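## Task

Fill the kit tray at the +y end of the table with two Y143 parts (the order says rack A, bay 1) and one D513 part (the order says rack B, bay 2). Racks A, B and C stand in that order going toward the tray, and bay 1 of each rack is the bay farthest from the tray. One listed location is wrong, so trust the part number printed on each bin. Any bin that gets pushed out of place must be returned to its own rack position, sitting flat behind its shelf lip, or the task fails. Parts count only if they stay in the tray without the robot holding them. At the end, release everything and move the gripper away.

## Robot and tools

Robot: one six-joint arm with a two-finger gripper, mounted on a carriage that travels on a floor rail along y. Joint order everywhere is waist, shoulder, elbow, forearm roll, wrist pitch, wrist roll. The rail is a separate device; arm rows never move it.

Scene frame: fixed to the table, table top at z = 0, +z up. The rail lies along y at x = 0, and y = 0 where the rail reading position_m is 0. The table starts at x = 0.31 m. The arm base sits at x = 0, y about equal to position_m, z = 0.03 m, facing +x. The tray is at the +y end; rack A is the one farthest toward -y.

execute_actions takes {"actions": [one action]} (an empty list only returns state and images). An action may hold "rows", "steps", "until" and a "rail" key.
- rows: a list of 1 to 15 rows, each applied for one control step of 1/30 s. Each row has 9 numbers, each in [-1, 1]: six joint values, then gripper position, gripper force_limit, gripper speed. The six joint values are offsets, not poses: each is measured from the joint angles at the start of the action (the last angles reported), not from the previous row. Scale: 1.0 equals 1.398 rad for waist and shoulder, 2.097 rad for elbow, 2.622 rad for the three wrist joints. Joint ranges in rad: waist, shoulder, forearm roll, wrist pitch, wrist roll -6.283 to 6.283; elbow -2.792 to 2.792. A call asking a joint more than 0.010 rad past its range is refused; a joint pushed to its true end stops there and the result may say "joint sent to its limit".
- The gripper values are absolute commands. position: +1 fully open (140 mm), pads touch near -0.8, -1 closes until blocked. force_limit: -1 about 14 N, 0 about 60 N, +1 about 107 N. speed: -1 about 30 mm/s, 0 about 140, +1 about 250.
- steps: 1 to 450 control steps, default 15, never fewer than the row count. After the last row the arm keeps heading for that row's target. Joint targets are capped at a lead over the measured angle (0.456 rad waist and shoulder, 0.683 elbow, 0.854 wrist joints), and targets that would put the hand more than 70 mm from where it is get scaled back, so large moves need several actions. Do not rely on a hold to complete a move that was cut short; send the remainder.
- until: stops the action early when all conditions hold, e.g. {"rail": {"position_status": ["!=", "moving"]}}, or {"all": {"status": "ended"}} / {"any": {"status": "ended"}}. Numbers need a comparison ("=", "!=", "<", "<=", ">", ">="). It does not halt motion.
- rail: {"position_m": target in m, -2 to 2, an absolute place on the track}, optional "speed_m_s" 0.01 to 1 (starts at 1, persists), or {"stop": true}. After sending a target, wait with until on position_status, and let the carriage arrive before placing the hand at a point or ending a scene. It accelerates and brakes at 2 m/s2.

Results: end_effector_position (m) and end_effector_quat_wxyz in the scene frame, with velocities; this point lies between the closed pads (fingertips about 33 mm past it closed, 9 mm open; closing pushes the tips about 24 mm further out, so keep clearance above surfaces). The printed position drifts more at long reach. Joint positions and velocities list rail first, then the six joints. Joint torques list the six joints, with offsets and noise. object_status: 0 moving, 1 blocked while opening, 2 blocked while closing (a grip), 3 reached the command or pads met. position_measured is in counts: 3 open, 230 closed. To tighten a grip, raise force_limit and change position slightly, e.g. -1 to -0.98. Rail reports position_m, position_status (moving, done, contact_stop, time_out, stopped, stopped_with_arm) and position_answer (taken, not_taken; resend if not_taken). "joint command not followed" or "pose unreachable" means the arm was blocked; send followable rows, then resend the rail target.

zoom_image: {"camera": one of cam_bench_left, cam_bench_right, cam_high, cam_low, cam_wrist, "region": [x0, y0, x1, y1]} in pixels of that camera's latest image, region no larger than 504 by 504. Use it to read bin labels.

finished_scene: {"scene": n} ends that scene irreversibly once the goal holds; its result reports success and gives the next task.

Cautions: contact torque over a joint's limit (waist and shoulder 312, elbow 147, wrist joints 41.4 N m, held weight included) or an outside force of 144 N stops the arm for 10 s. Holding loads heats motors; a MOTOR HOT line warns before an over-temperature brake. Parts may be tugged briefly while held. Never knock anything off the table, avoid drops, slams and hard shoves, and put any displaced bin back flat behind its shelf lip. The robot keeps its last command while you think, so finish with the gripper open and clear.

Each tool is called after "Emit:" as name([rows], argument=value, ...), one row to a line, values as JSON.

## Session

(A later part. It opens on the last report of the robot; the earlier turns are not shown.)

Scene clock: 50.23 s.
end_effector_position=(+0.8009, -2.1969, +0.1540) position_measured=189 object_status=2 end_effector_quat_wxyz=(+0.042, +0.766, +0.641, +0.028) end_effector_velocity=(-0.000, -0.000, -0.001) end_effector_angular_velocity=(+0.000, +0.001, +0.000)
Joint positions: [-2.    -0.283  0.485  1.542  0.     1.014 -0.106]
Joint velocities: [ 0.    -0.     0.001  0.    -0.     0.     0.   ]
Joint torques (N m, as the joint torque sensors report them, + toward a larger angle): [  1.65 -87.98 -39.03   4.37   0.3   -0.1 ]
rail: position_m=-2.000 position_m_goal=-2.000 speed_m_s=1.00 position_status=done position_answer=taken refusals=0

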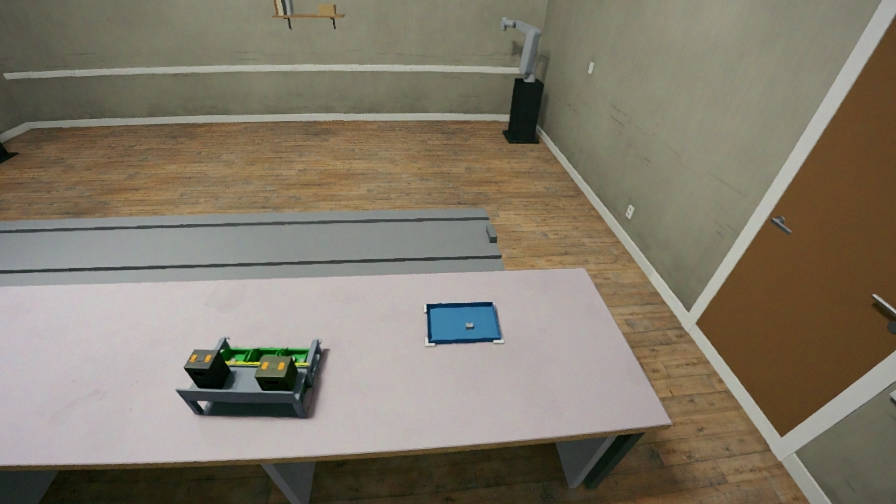

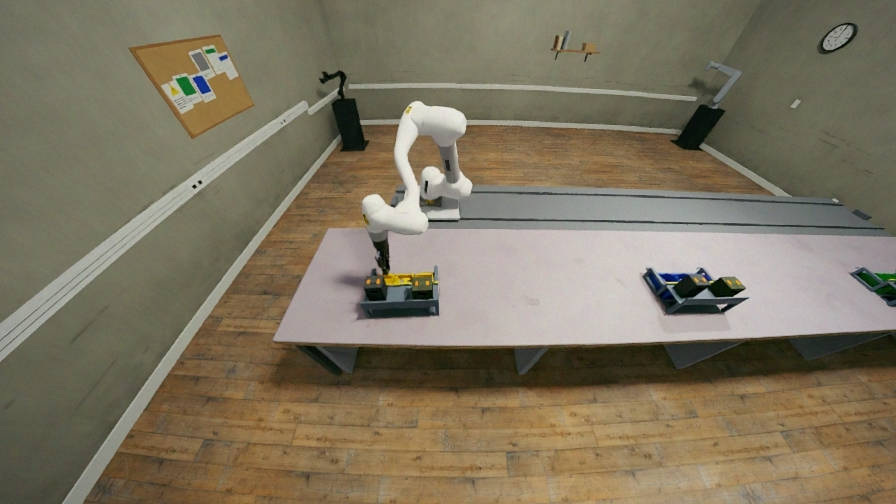

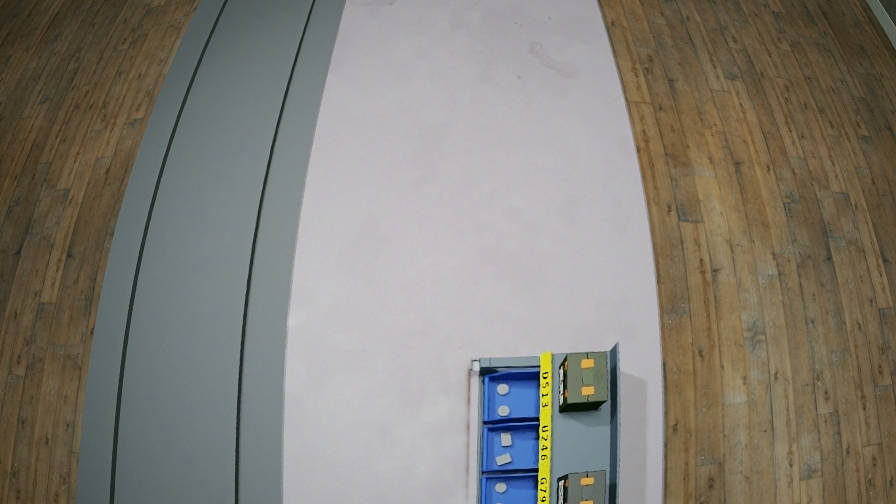

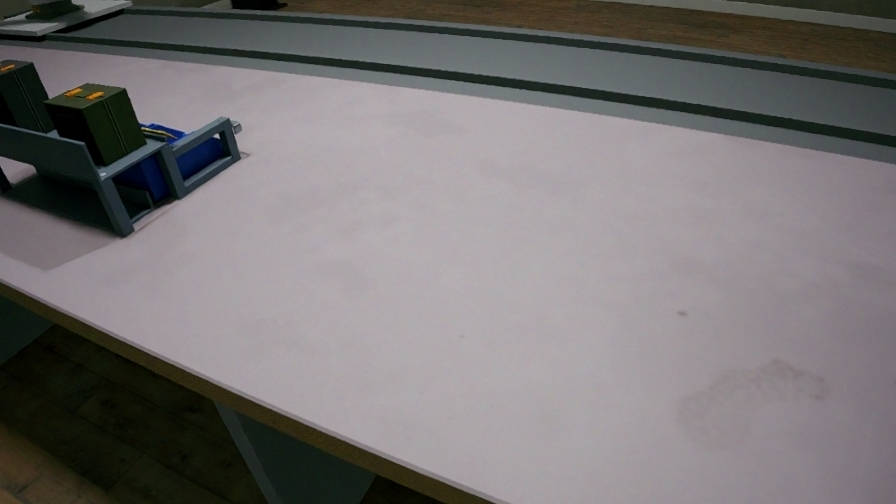

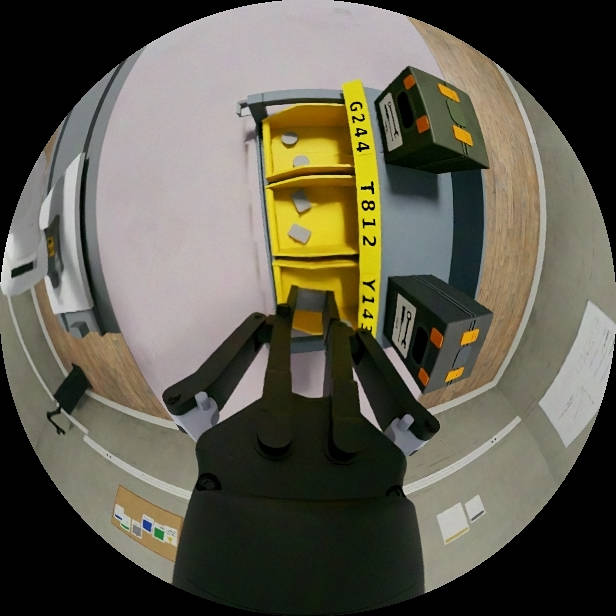

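Emit:
execute_actions([
  {"rows":[[0,-0.06,0.05,0,-0.007,0,-1,0,-0.5],[0,-0.11,0.09,0,-0.014,0,-1,0,-0.5],[0,-0.17,0.14,0,-0.02,0,-1,0,-0.5],[0,-0.2232,0.1822,0,-0.0267,0,-1,0,-0.5],[0,-0.2232,0.1822,0,-0.0267,0,-1,0,-0.5],[0,-0.2232,0.1822,0,-0.0267,0,-1,0,-0.5],[0,-0.2232,0.1822,0,-0.0267,0,-1,0,-0.5],[0,-0.2232,0.1822,0,-0.0267,0,-1,0,-0.5],[0,-0.2232,0.1822,0,-0.0267,0,-1,0,-0.5],[0,-0.2232,0.1822,0,-0.0267,0,-1,0,-0.5],[0,-0.2232,0.1822,0,-0.0267,0,-1,0,-0.5],[0,-0.2232,0.1822,0,-0.0267,0,-1,0,-0.5],[0.07,-0.2232,0.1822,0,-0.0267,0,-1,0,-0.5],[0.14,-0.2232,0.1822,0,-0.0267,0.02,-1,0,-0.5],[0.2024,-0.2232,0.1822,0,-0.0267,0.0404,-1,0,-0.5]],"rail":{"position_m":1.98},"steps":250,"until":{"rail":{"position_status":["!=","moving"]}}},
])

Emit:
execute_actions([
  {"rows":[[0,0.03,0.003,0,-0.02,0,-1,0,-0.5],[0,0.07,0.006,0,-0.04,0,-1,0,-0.5],[0,0.105,0.009,0,-0.06,0,-1,0,-0.5],[0,0.1405,0.0116,0,-0.0839,0,-1,0,-0.5]],"steps":22},
])

Emit:
execute_actions([
  {"rows":[[0,0,0,0,0,0,-0.3,0,0],[0,0,0,0,0,0,-0.3,0,0],[0,0,0,0,0,0,-0.3,0,0],[0,0,0,0,0,0,-0.3,0,0],[0,0,0,0,0,0,-0.3,0,0],[0,0,0,0,0,0,-0.3,0,0],[0,0,0,0,0,0,-0.3,0,0],[0,0,0,0,0,0,-0.3,0,0],[0,-0.05,-0.004,0,0.03,0,-0.3,0,0],[0,-0.1,-0.008,0,0.06,0,-0.3,0,0],[0,-0.1405,-0.0116,0,0.0839,0,-0.3,0,0]],"steps":26},
])

Emit:
execute_actions([
  {"rows":[[0,0,0,0,0,0,-0.38,0,0]],"rail":{"position_m":-0.385},"steps":250,"until":{"rail":{"position_status":["!=","moving"]}}},
])

Emit:
execute_actions([
  {"rows":[[0,0.063,-0.048,0,0.005,0,-0.38,0,0],[0,0.126,-0.097,0,0.01,0,-0.38,0,0],[0,0.1896,-0.1451,0,0.0152,0,-0.38,0,0]],"steps":26},
])

Scene clock: 60.33 s.
end_effector_position=(+0.6231, +2.0154, +0.1816) position_measured=189 object_status=2 end_effector_quat_wxyz=(+0.035, +0.706, +0.706, +0.036) end_effector_velocity=(-0.000, +0.011, -0.000) end_effector_angular_velocity=(+0.000, +0.000, +0.000)
Joint positions: [ 1.981  0.     0.172  1.925  0.     0.944 -0.   ]
Joint velocities: [ 0.011  0.     0.     0.     0.    -0.    -0.   ]
Joint torques (N m, as the joint torque sensors report them, + toward a larger angle): [ -9.92 -51.5  -38.53   3.68   0.43   0.25]
rail: position_m=1.981 position_m_goal=1.980 speed_m_s=1.00 position_status=done position_answer=taken refusals=0

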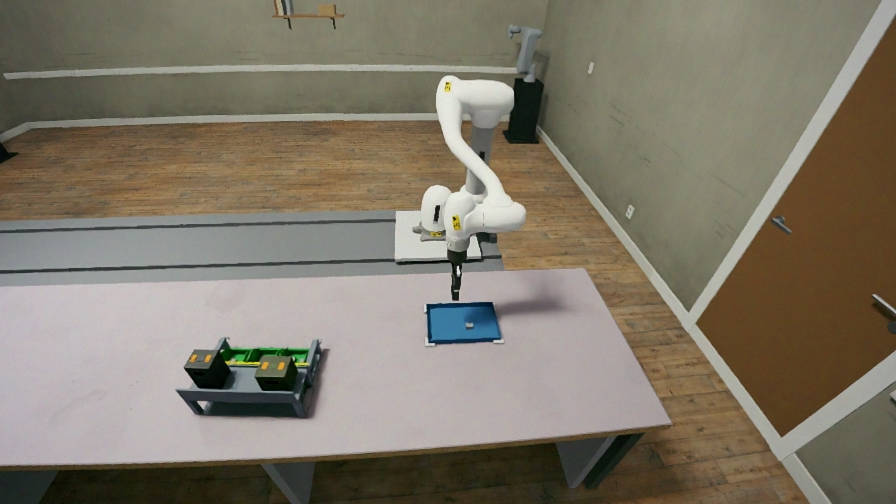

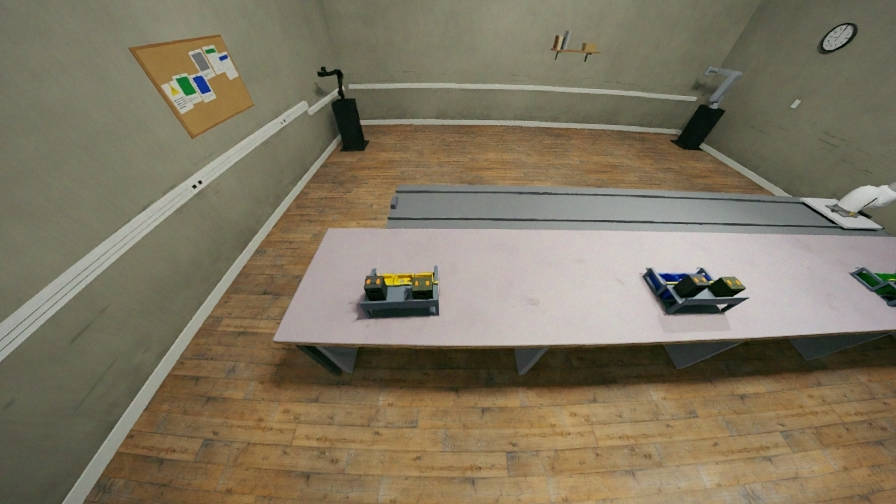

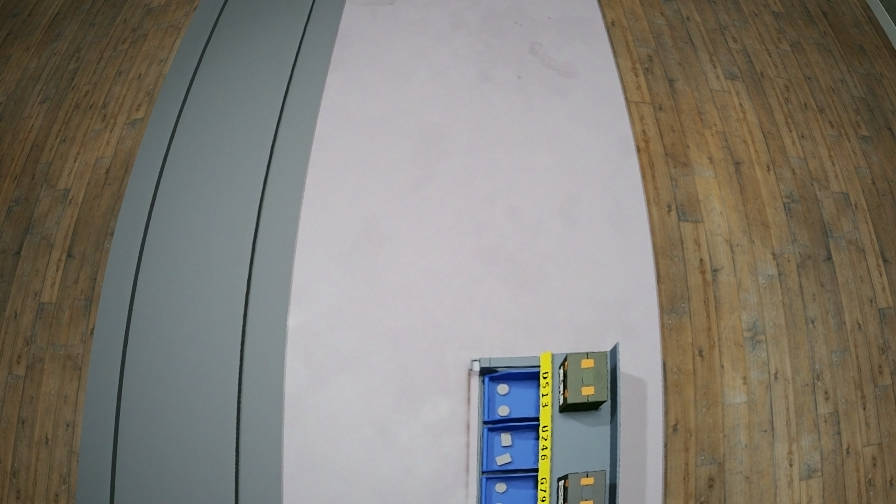

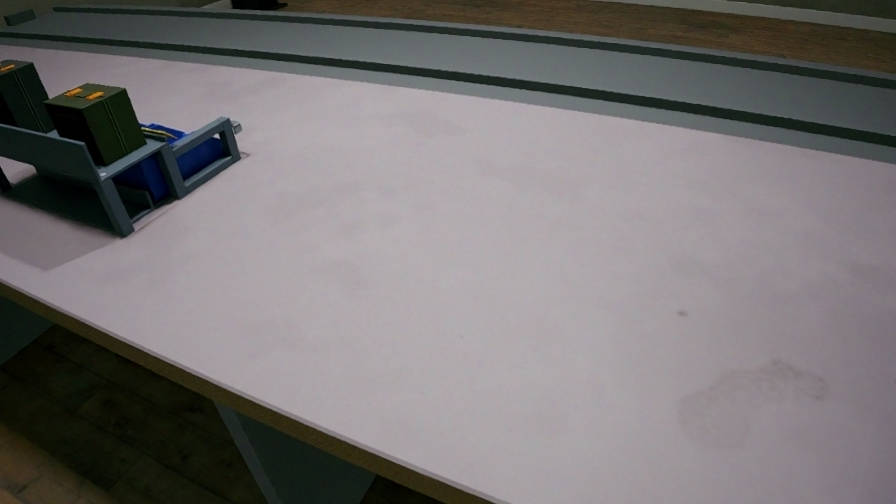

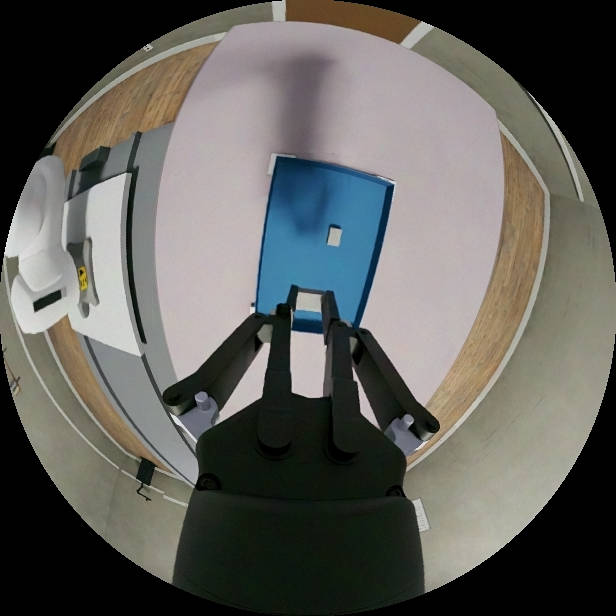

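Scene clock: 61.07 s.
end_effector_position=(+0.6667, +2.0147, +0.0500) position_measured=189 object_status=2 end_effector_quat_wxyz=(+0.035, +0.706, +0.706, +0.035) end_effector_velocity=(+0.000, +0.000, +0.001) end_effector_angular_velocity=(-0.000, -0.001, +0.000)
Joint positions: [ 1.98  -0.     0.369  1.949  0.     0.724 -0.   ]
Joint velocities: [-0.     0.    -0.001 -0.    -0.    -0.     0.   ]
Joint torques (N m, as the joint torque sensors report them, + toward a larger angle): [ -0.21 -67.99 -31.56   3.91   0.57   0.04]
rail: position_m=1.980 position_m_goal=1.980 speed_m_s=1.00 position_status=done position_answer=taken refusals=0

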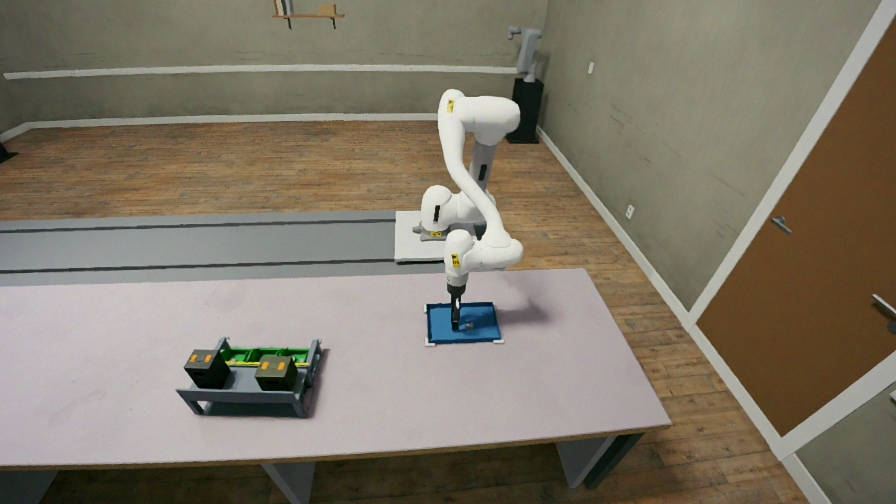

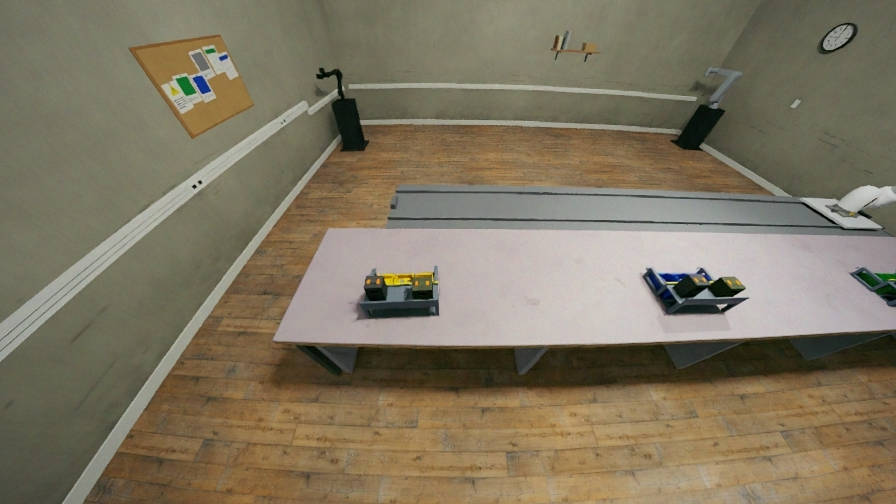

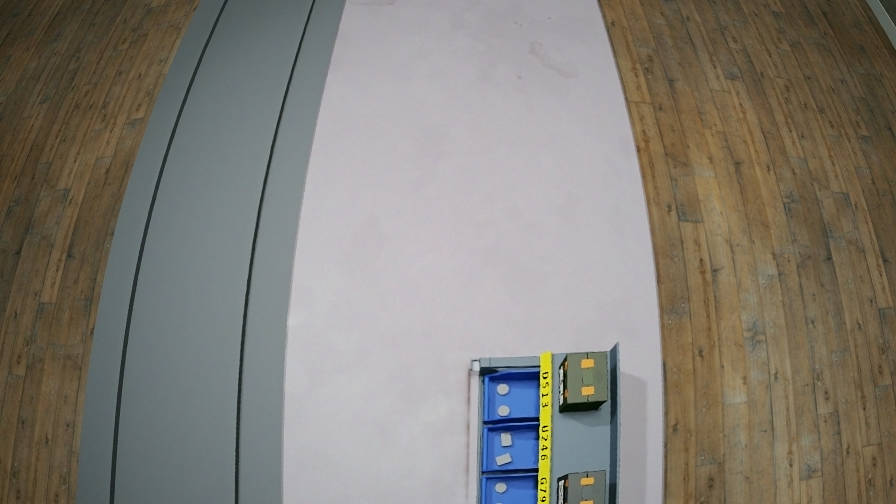

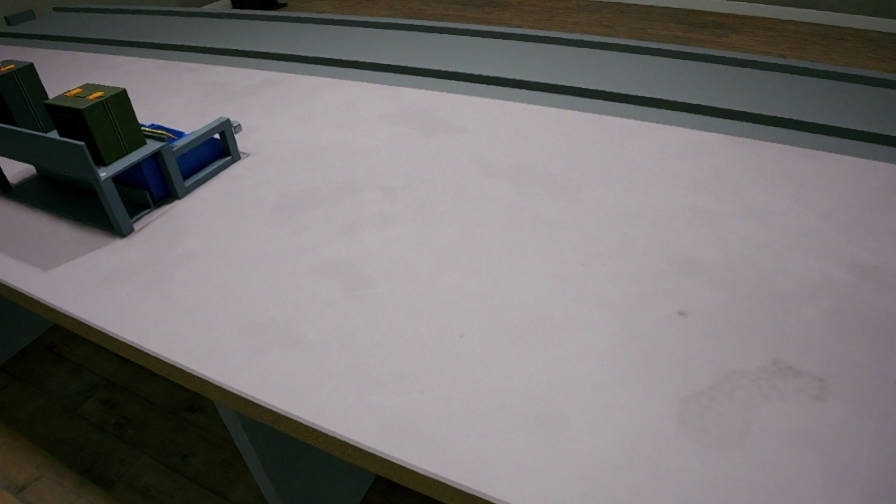

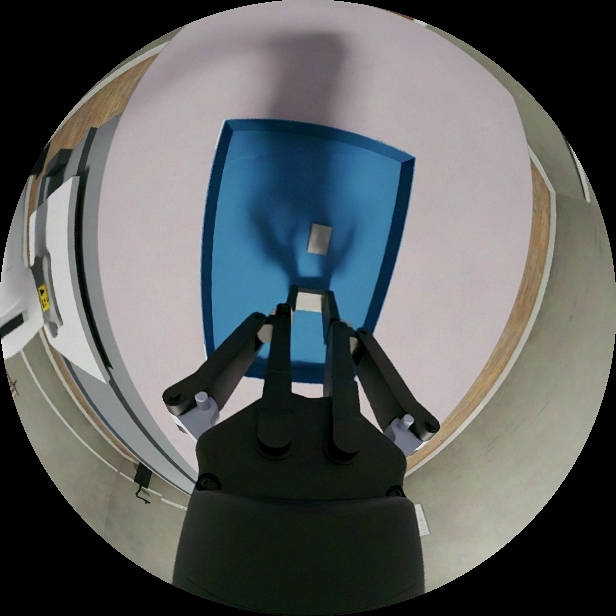

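Scene clock: 61.93 s.
end_effector_position=(+0.6231, +2.0147, +0.1818) position_measured=167 object_status=3 end_effector_quat_wxyz=(+0.036, +0.706, +0.706, +0.036) end_effector_velocity=(-0.000, +0.000, -0.001) end_effector_angular_velocity=(+0.000, +0.002, -0.000)
Joint positions: [ 1.98  -0.     0.172  1.925  0.     0.944 -0.   ]
Joint velocities: [ 0.    -0.     0.001 -0.     0.     0.     0.   ]
Joint torques (N m, as the joint torque sensors report them, + toward a larger angle): [  0.3  -51.14 -36.95   4.4    0.27  -0.18]
rail: position_m=1.980 position_m_goal=1.980 speed_m_s=1.00 position_status=done position_answer=taken refusals=0

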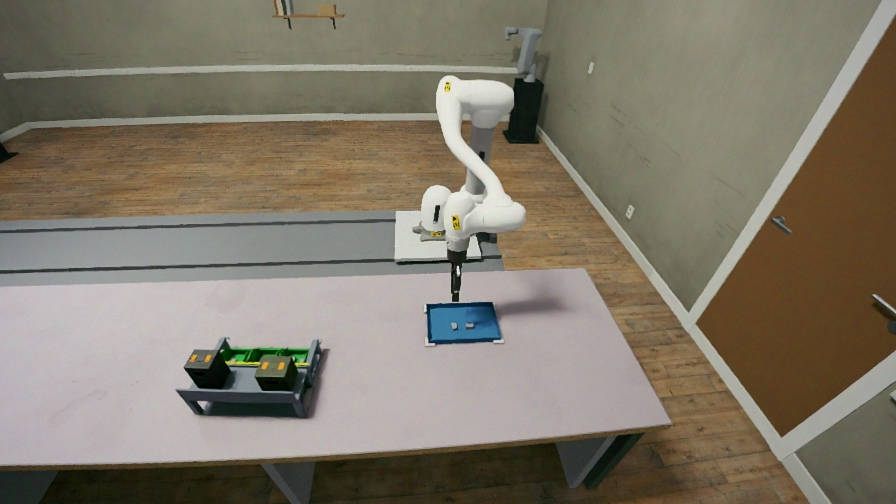

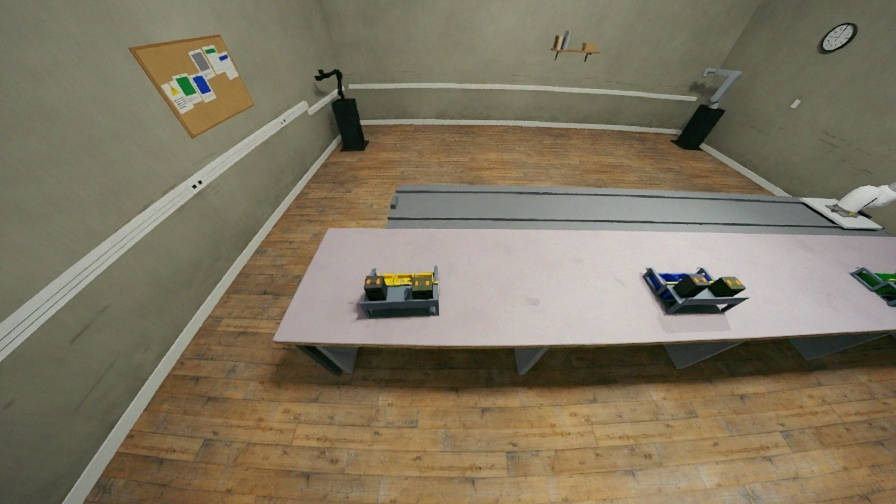

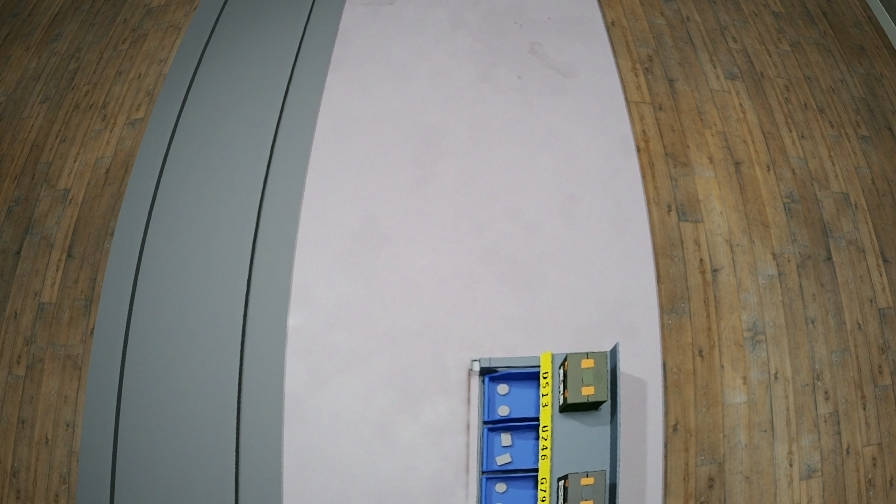

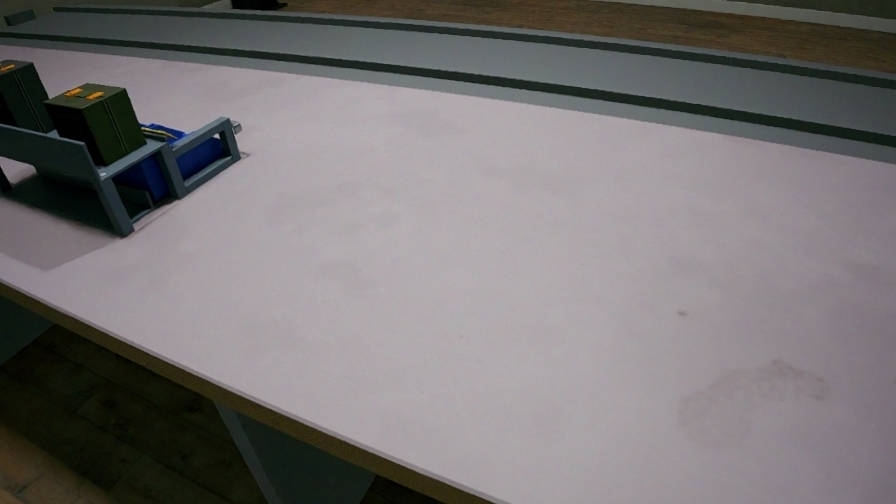

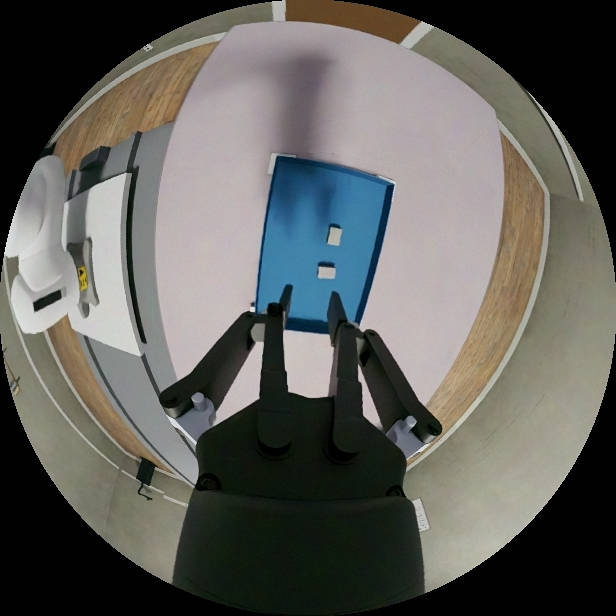

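Scene clock: 64.83 s.
end_effector_position=(+0.6231, -0.3515, +0.1817) position_measured=177 object_status=3 end_effector_quat_wxyz=(+0.036, +0.706, +0.706, +0.036) end_effector_velocity=(-0.000, +0.010, +0.000) end_effector_angular_velocity=(-0.000, -0.000, +0.003)
Joint positions: [-0.386 -0.     0.172  1.925  0.     0.944 -0.   ]
Joint velocities: [ 0.008  0.003  0.     0.    -0.    -0.    -0.   ]
Joint torques (N m, as the joint torque sensors report them, + toward a larger angle): [  8.34 -51.57 -37.41   4.73   0.62   0.09]
rail: position_m=-0.386 position_m_goal=-0.385 speed_m_s=1.00 position_status=done position_answer=taken refusals=0

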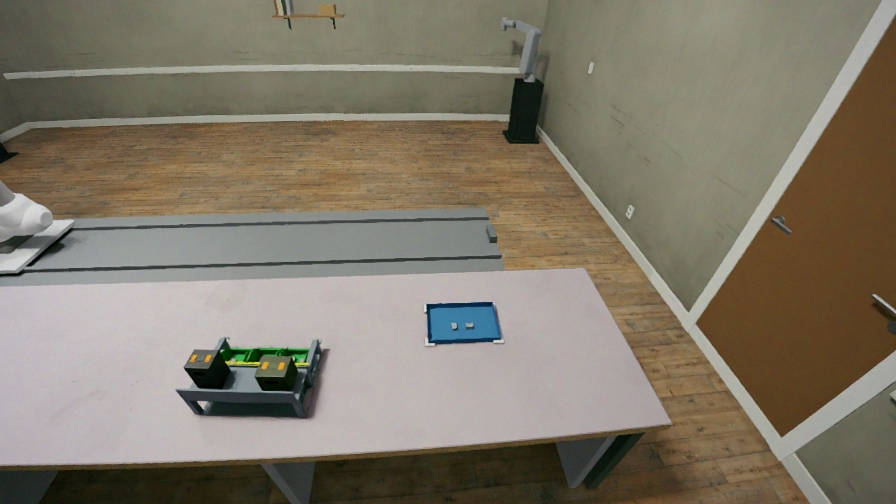

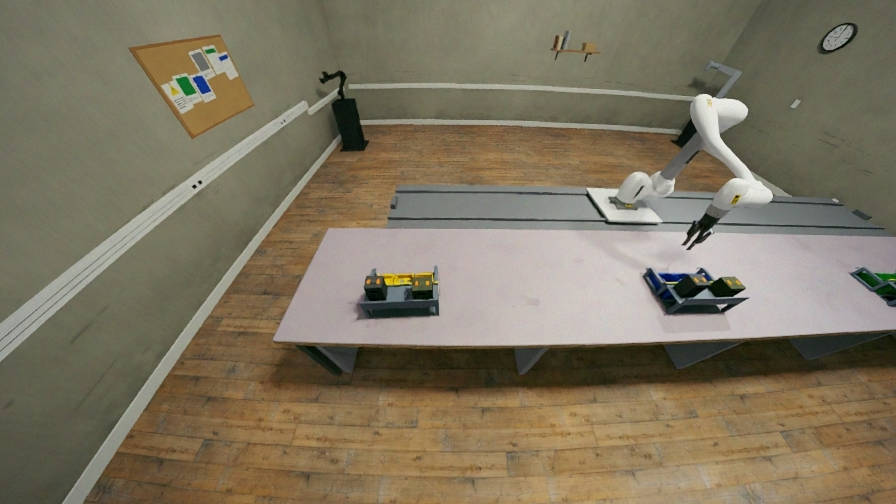

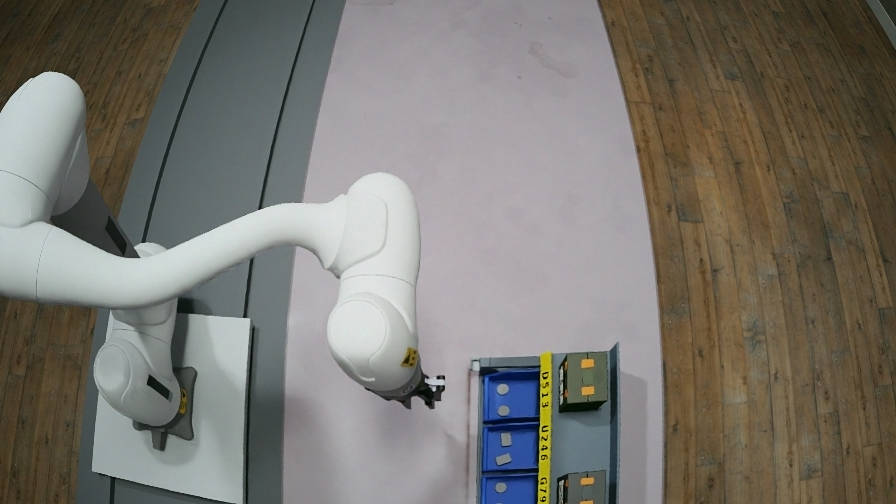

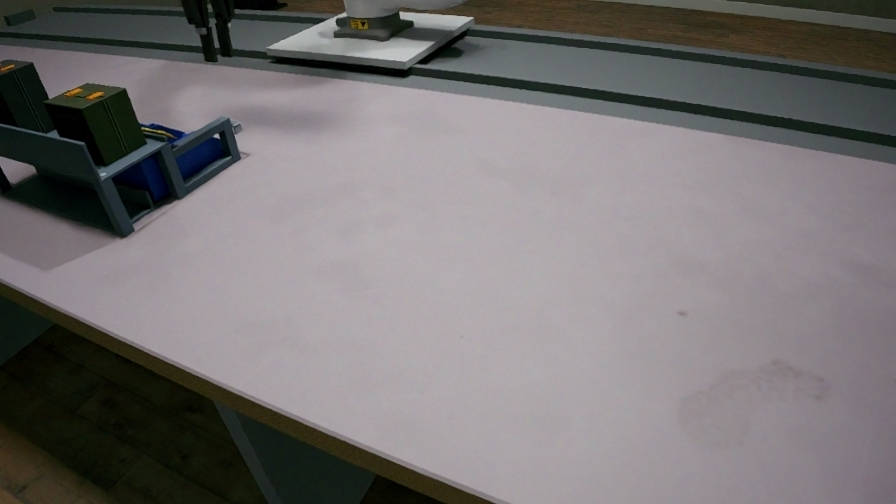

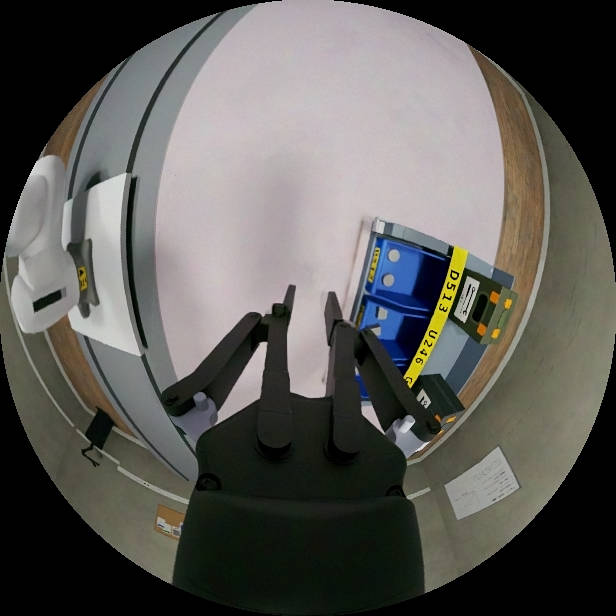

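Scene clock: 65.70 s.
end_effector_position=(+0.7898, -0.3507, +0.1516) position_measured=177 object_status=3 end_effector_quat_wxyz=(+0.035, +0.706, +0.706, +0.035) end_effector_velocity=(+0.000, +0.000, +0.001) end_effector_angular_velocity=(-0.000, -0.001, +0.000)
Joint positions: [-0.385 -0.     0.438  1.62   0.     0.984 -0.   ]
Joint velocities: [ 0.     0.    -0.001 -0.    -0.     0.    -0.   ]
Joint torques (N m, as the joint torque sensors report them, + toward a larger angle): [  0.41 -78.68 -37.6    4.42   0.34  -0.1 ]
rail: position_m=-0.385 position_m_goal=-0.385 speed_m_s=1.00 position_status=done position_answer=taken refusals=0

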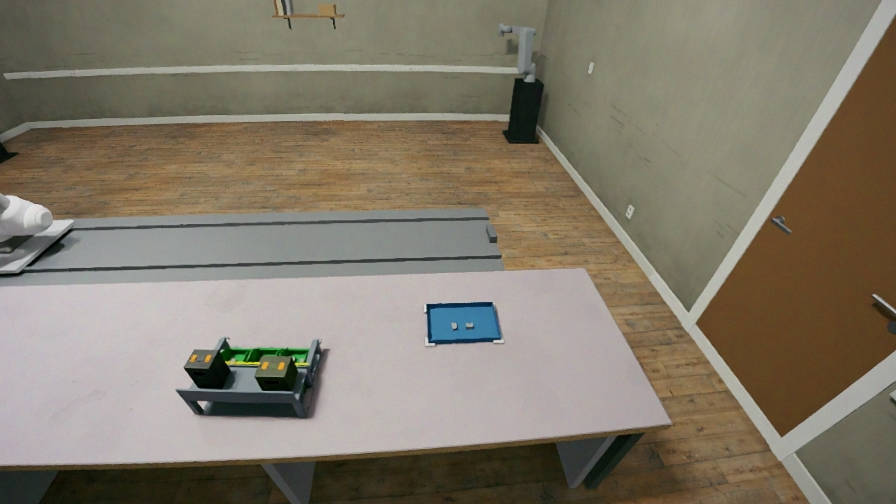

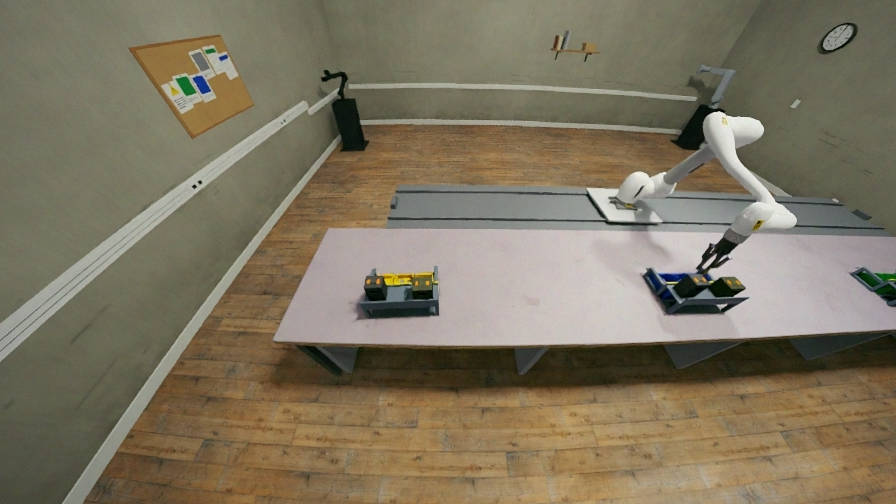

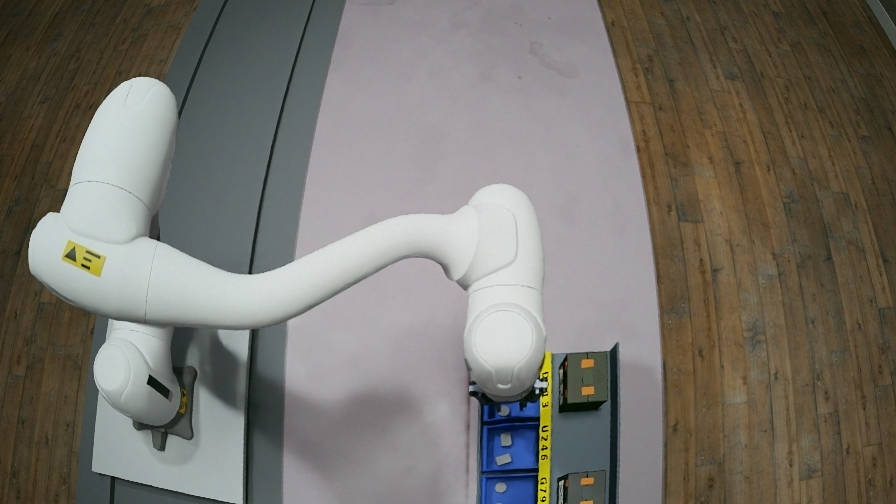

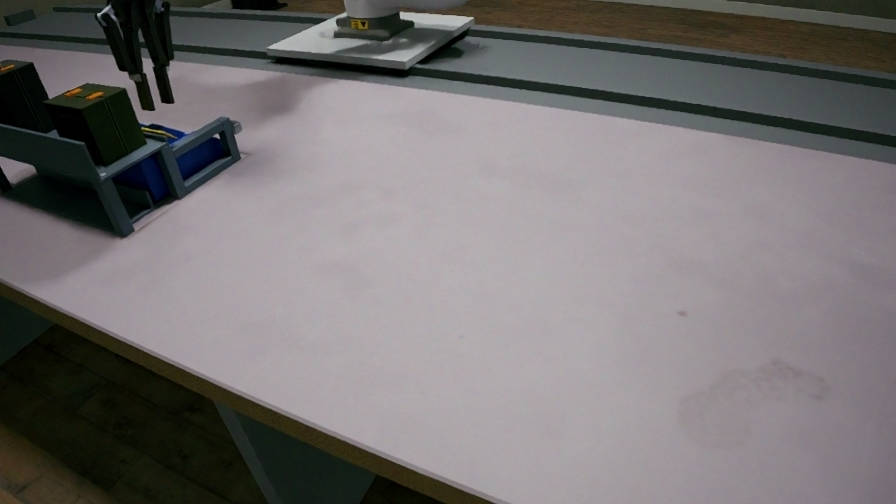

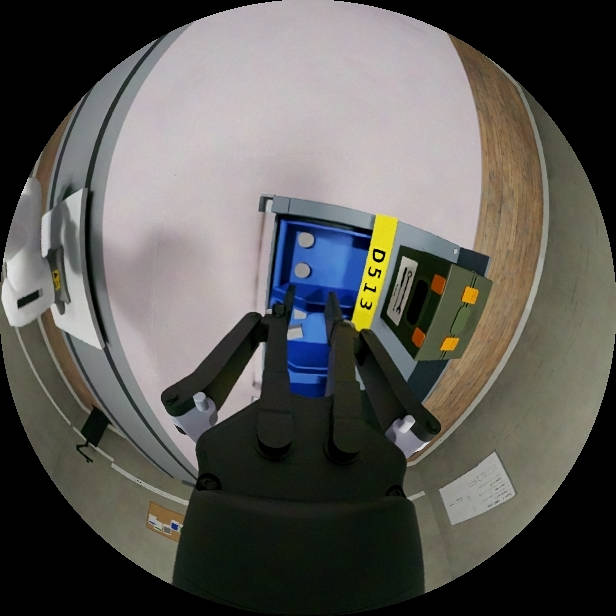

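Emit:
execute_actions([
  {"rows":[[0.0045,0.013,0.009,0,-0.014,0,-0.38,0,0],[0.0045,0.026,0.018,0,-0.028,0,-0.38,0,0],[0.0045,0.039,0.027,0,-0.042,0,-0.38,0,0],[0.0045,0.0521,0.036,0,-0.0567,0,-0.38,0,0]],"steps":22},
])

Scene clock: 67.63 s.
end_effector_position=(+0.7858, -0.3457, +0.0608) position_measured=177 object_status=3 end_effector_quat_wxyz=(+0.035, +0.704, +0.708, +0.035) end_effector_velocity=(+0.000, +0.000, +0.000) end_effector_angular_velocity=(+0.000, -0.000, -0.000)
Joint positions: [-0.385  0.006  0.511  1.696  0.     0.835 -0.   ]
Joint velocities: [ 0.  0. -0.  0.  0. -0. -0.]
Joint torques (N m, as the joint torque sensors report them, + toward a larger angle): [  1.6  -82.34 -35.34   4.44   0.25   0.  ]
rail: position_m=-0.385 position_m_goal=-0.385 speed_m_s=1.00 position_status=done position_answer=taken refusals=0

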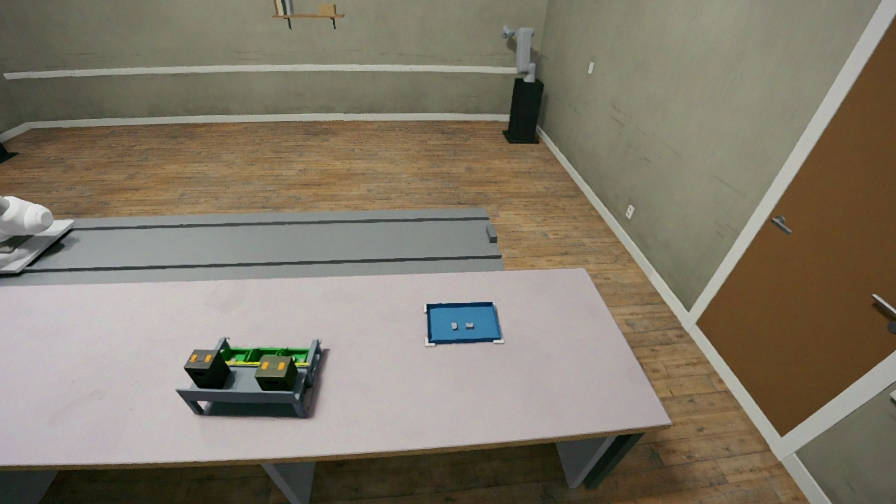

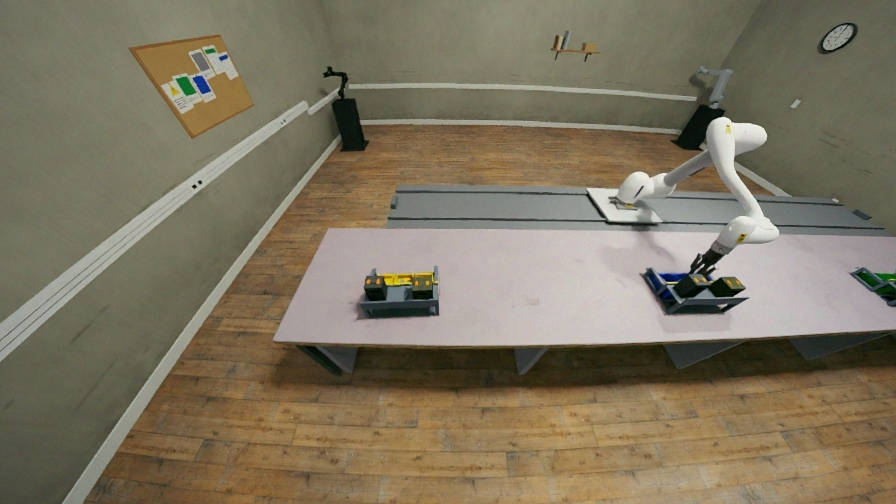

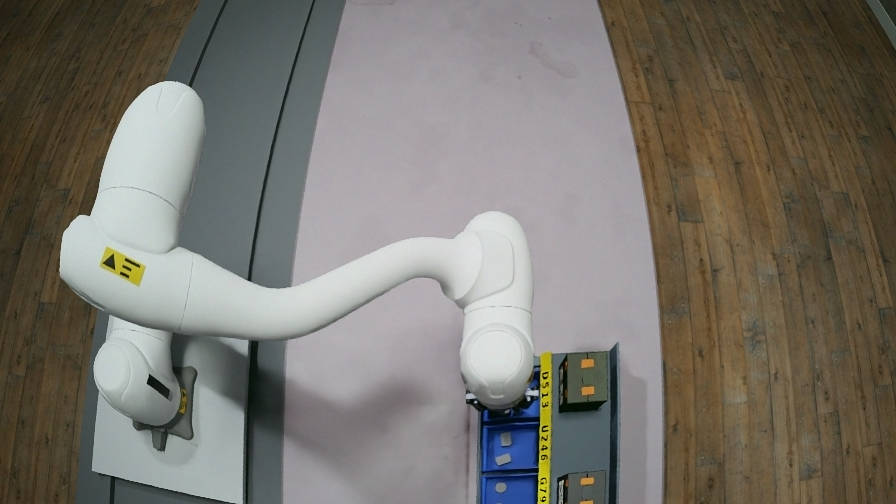

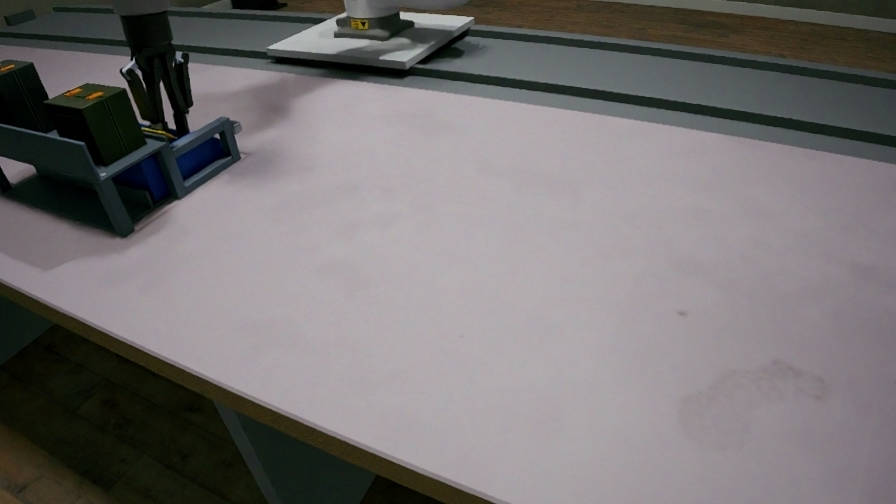

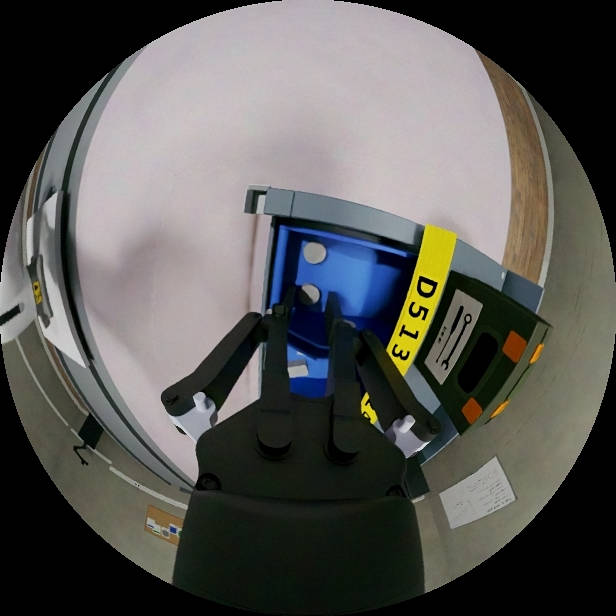

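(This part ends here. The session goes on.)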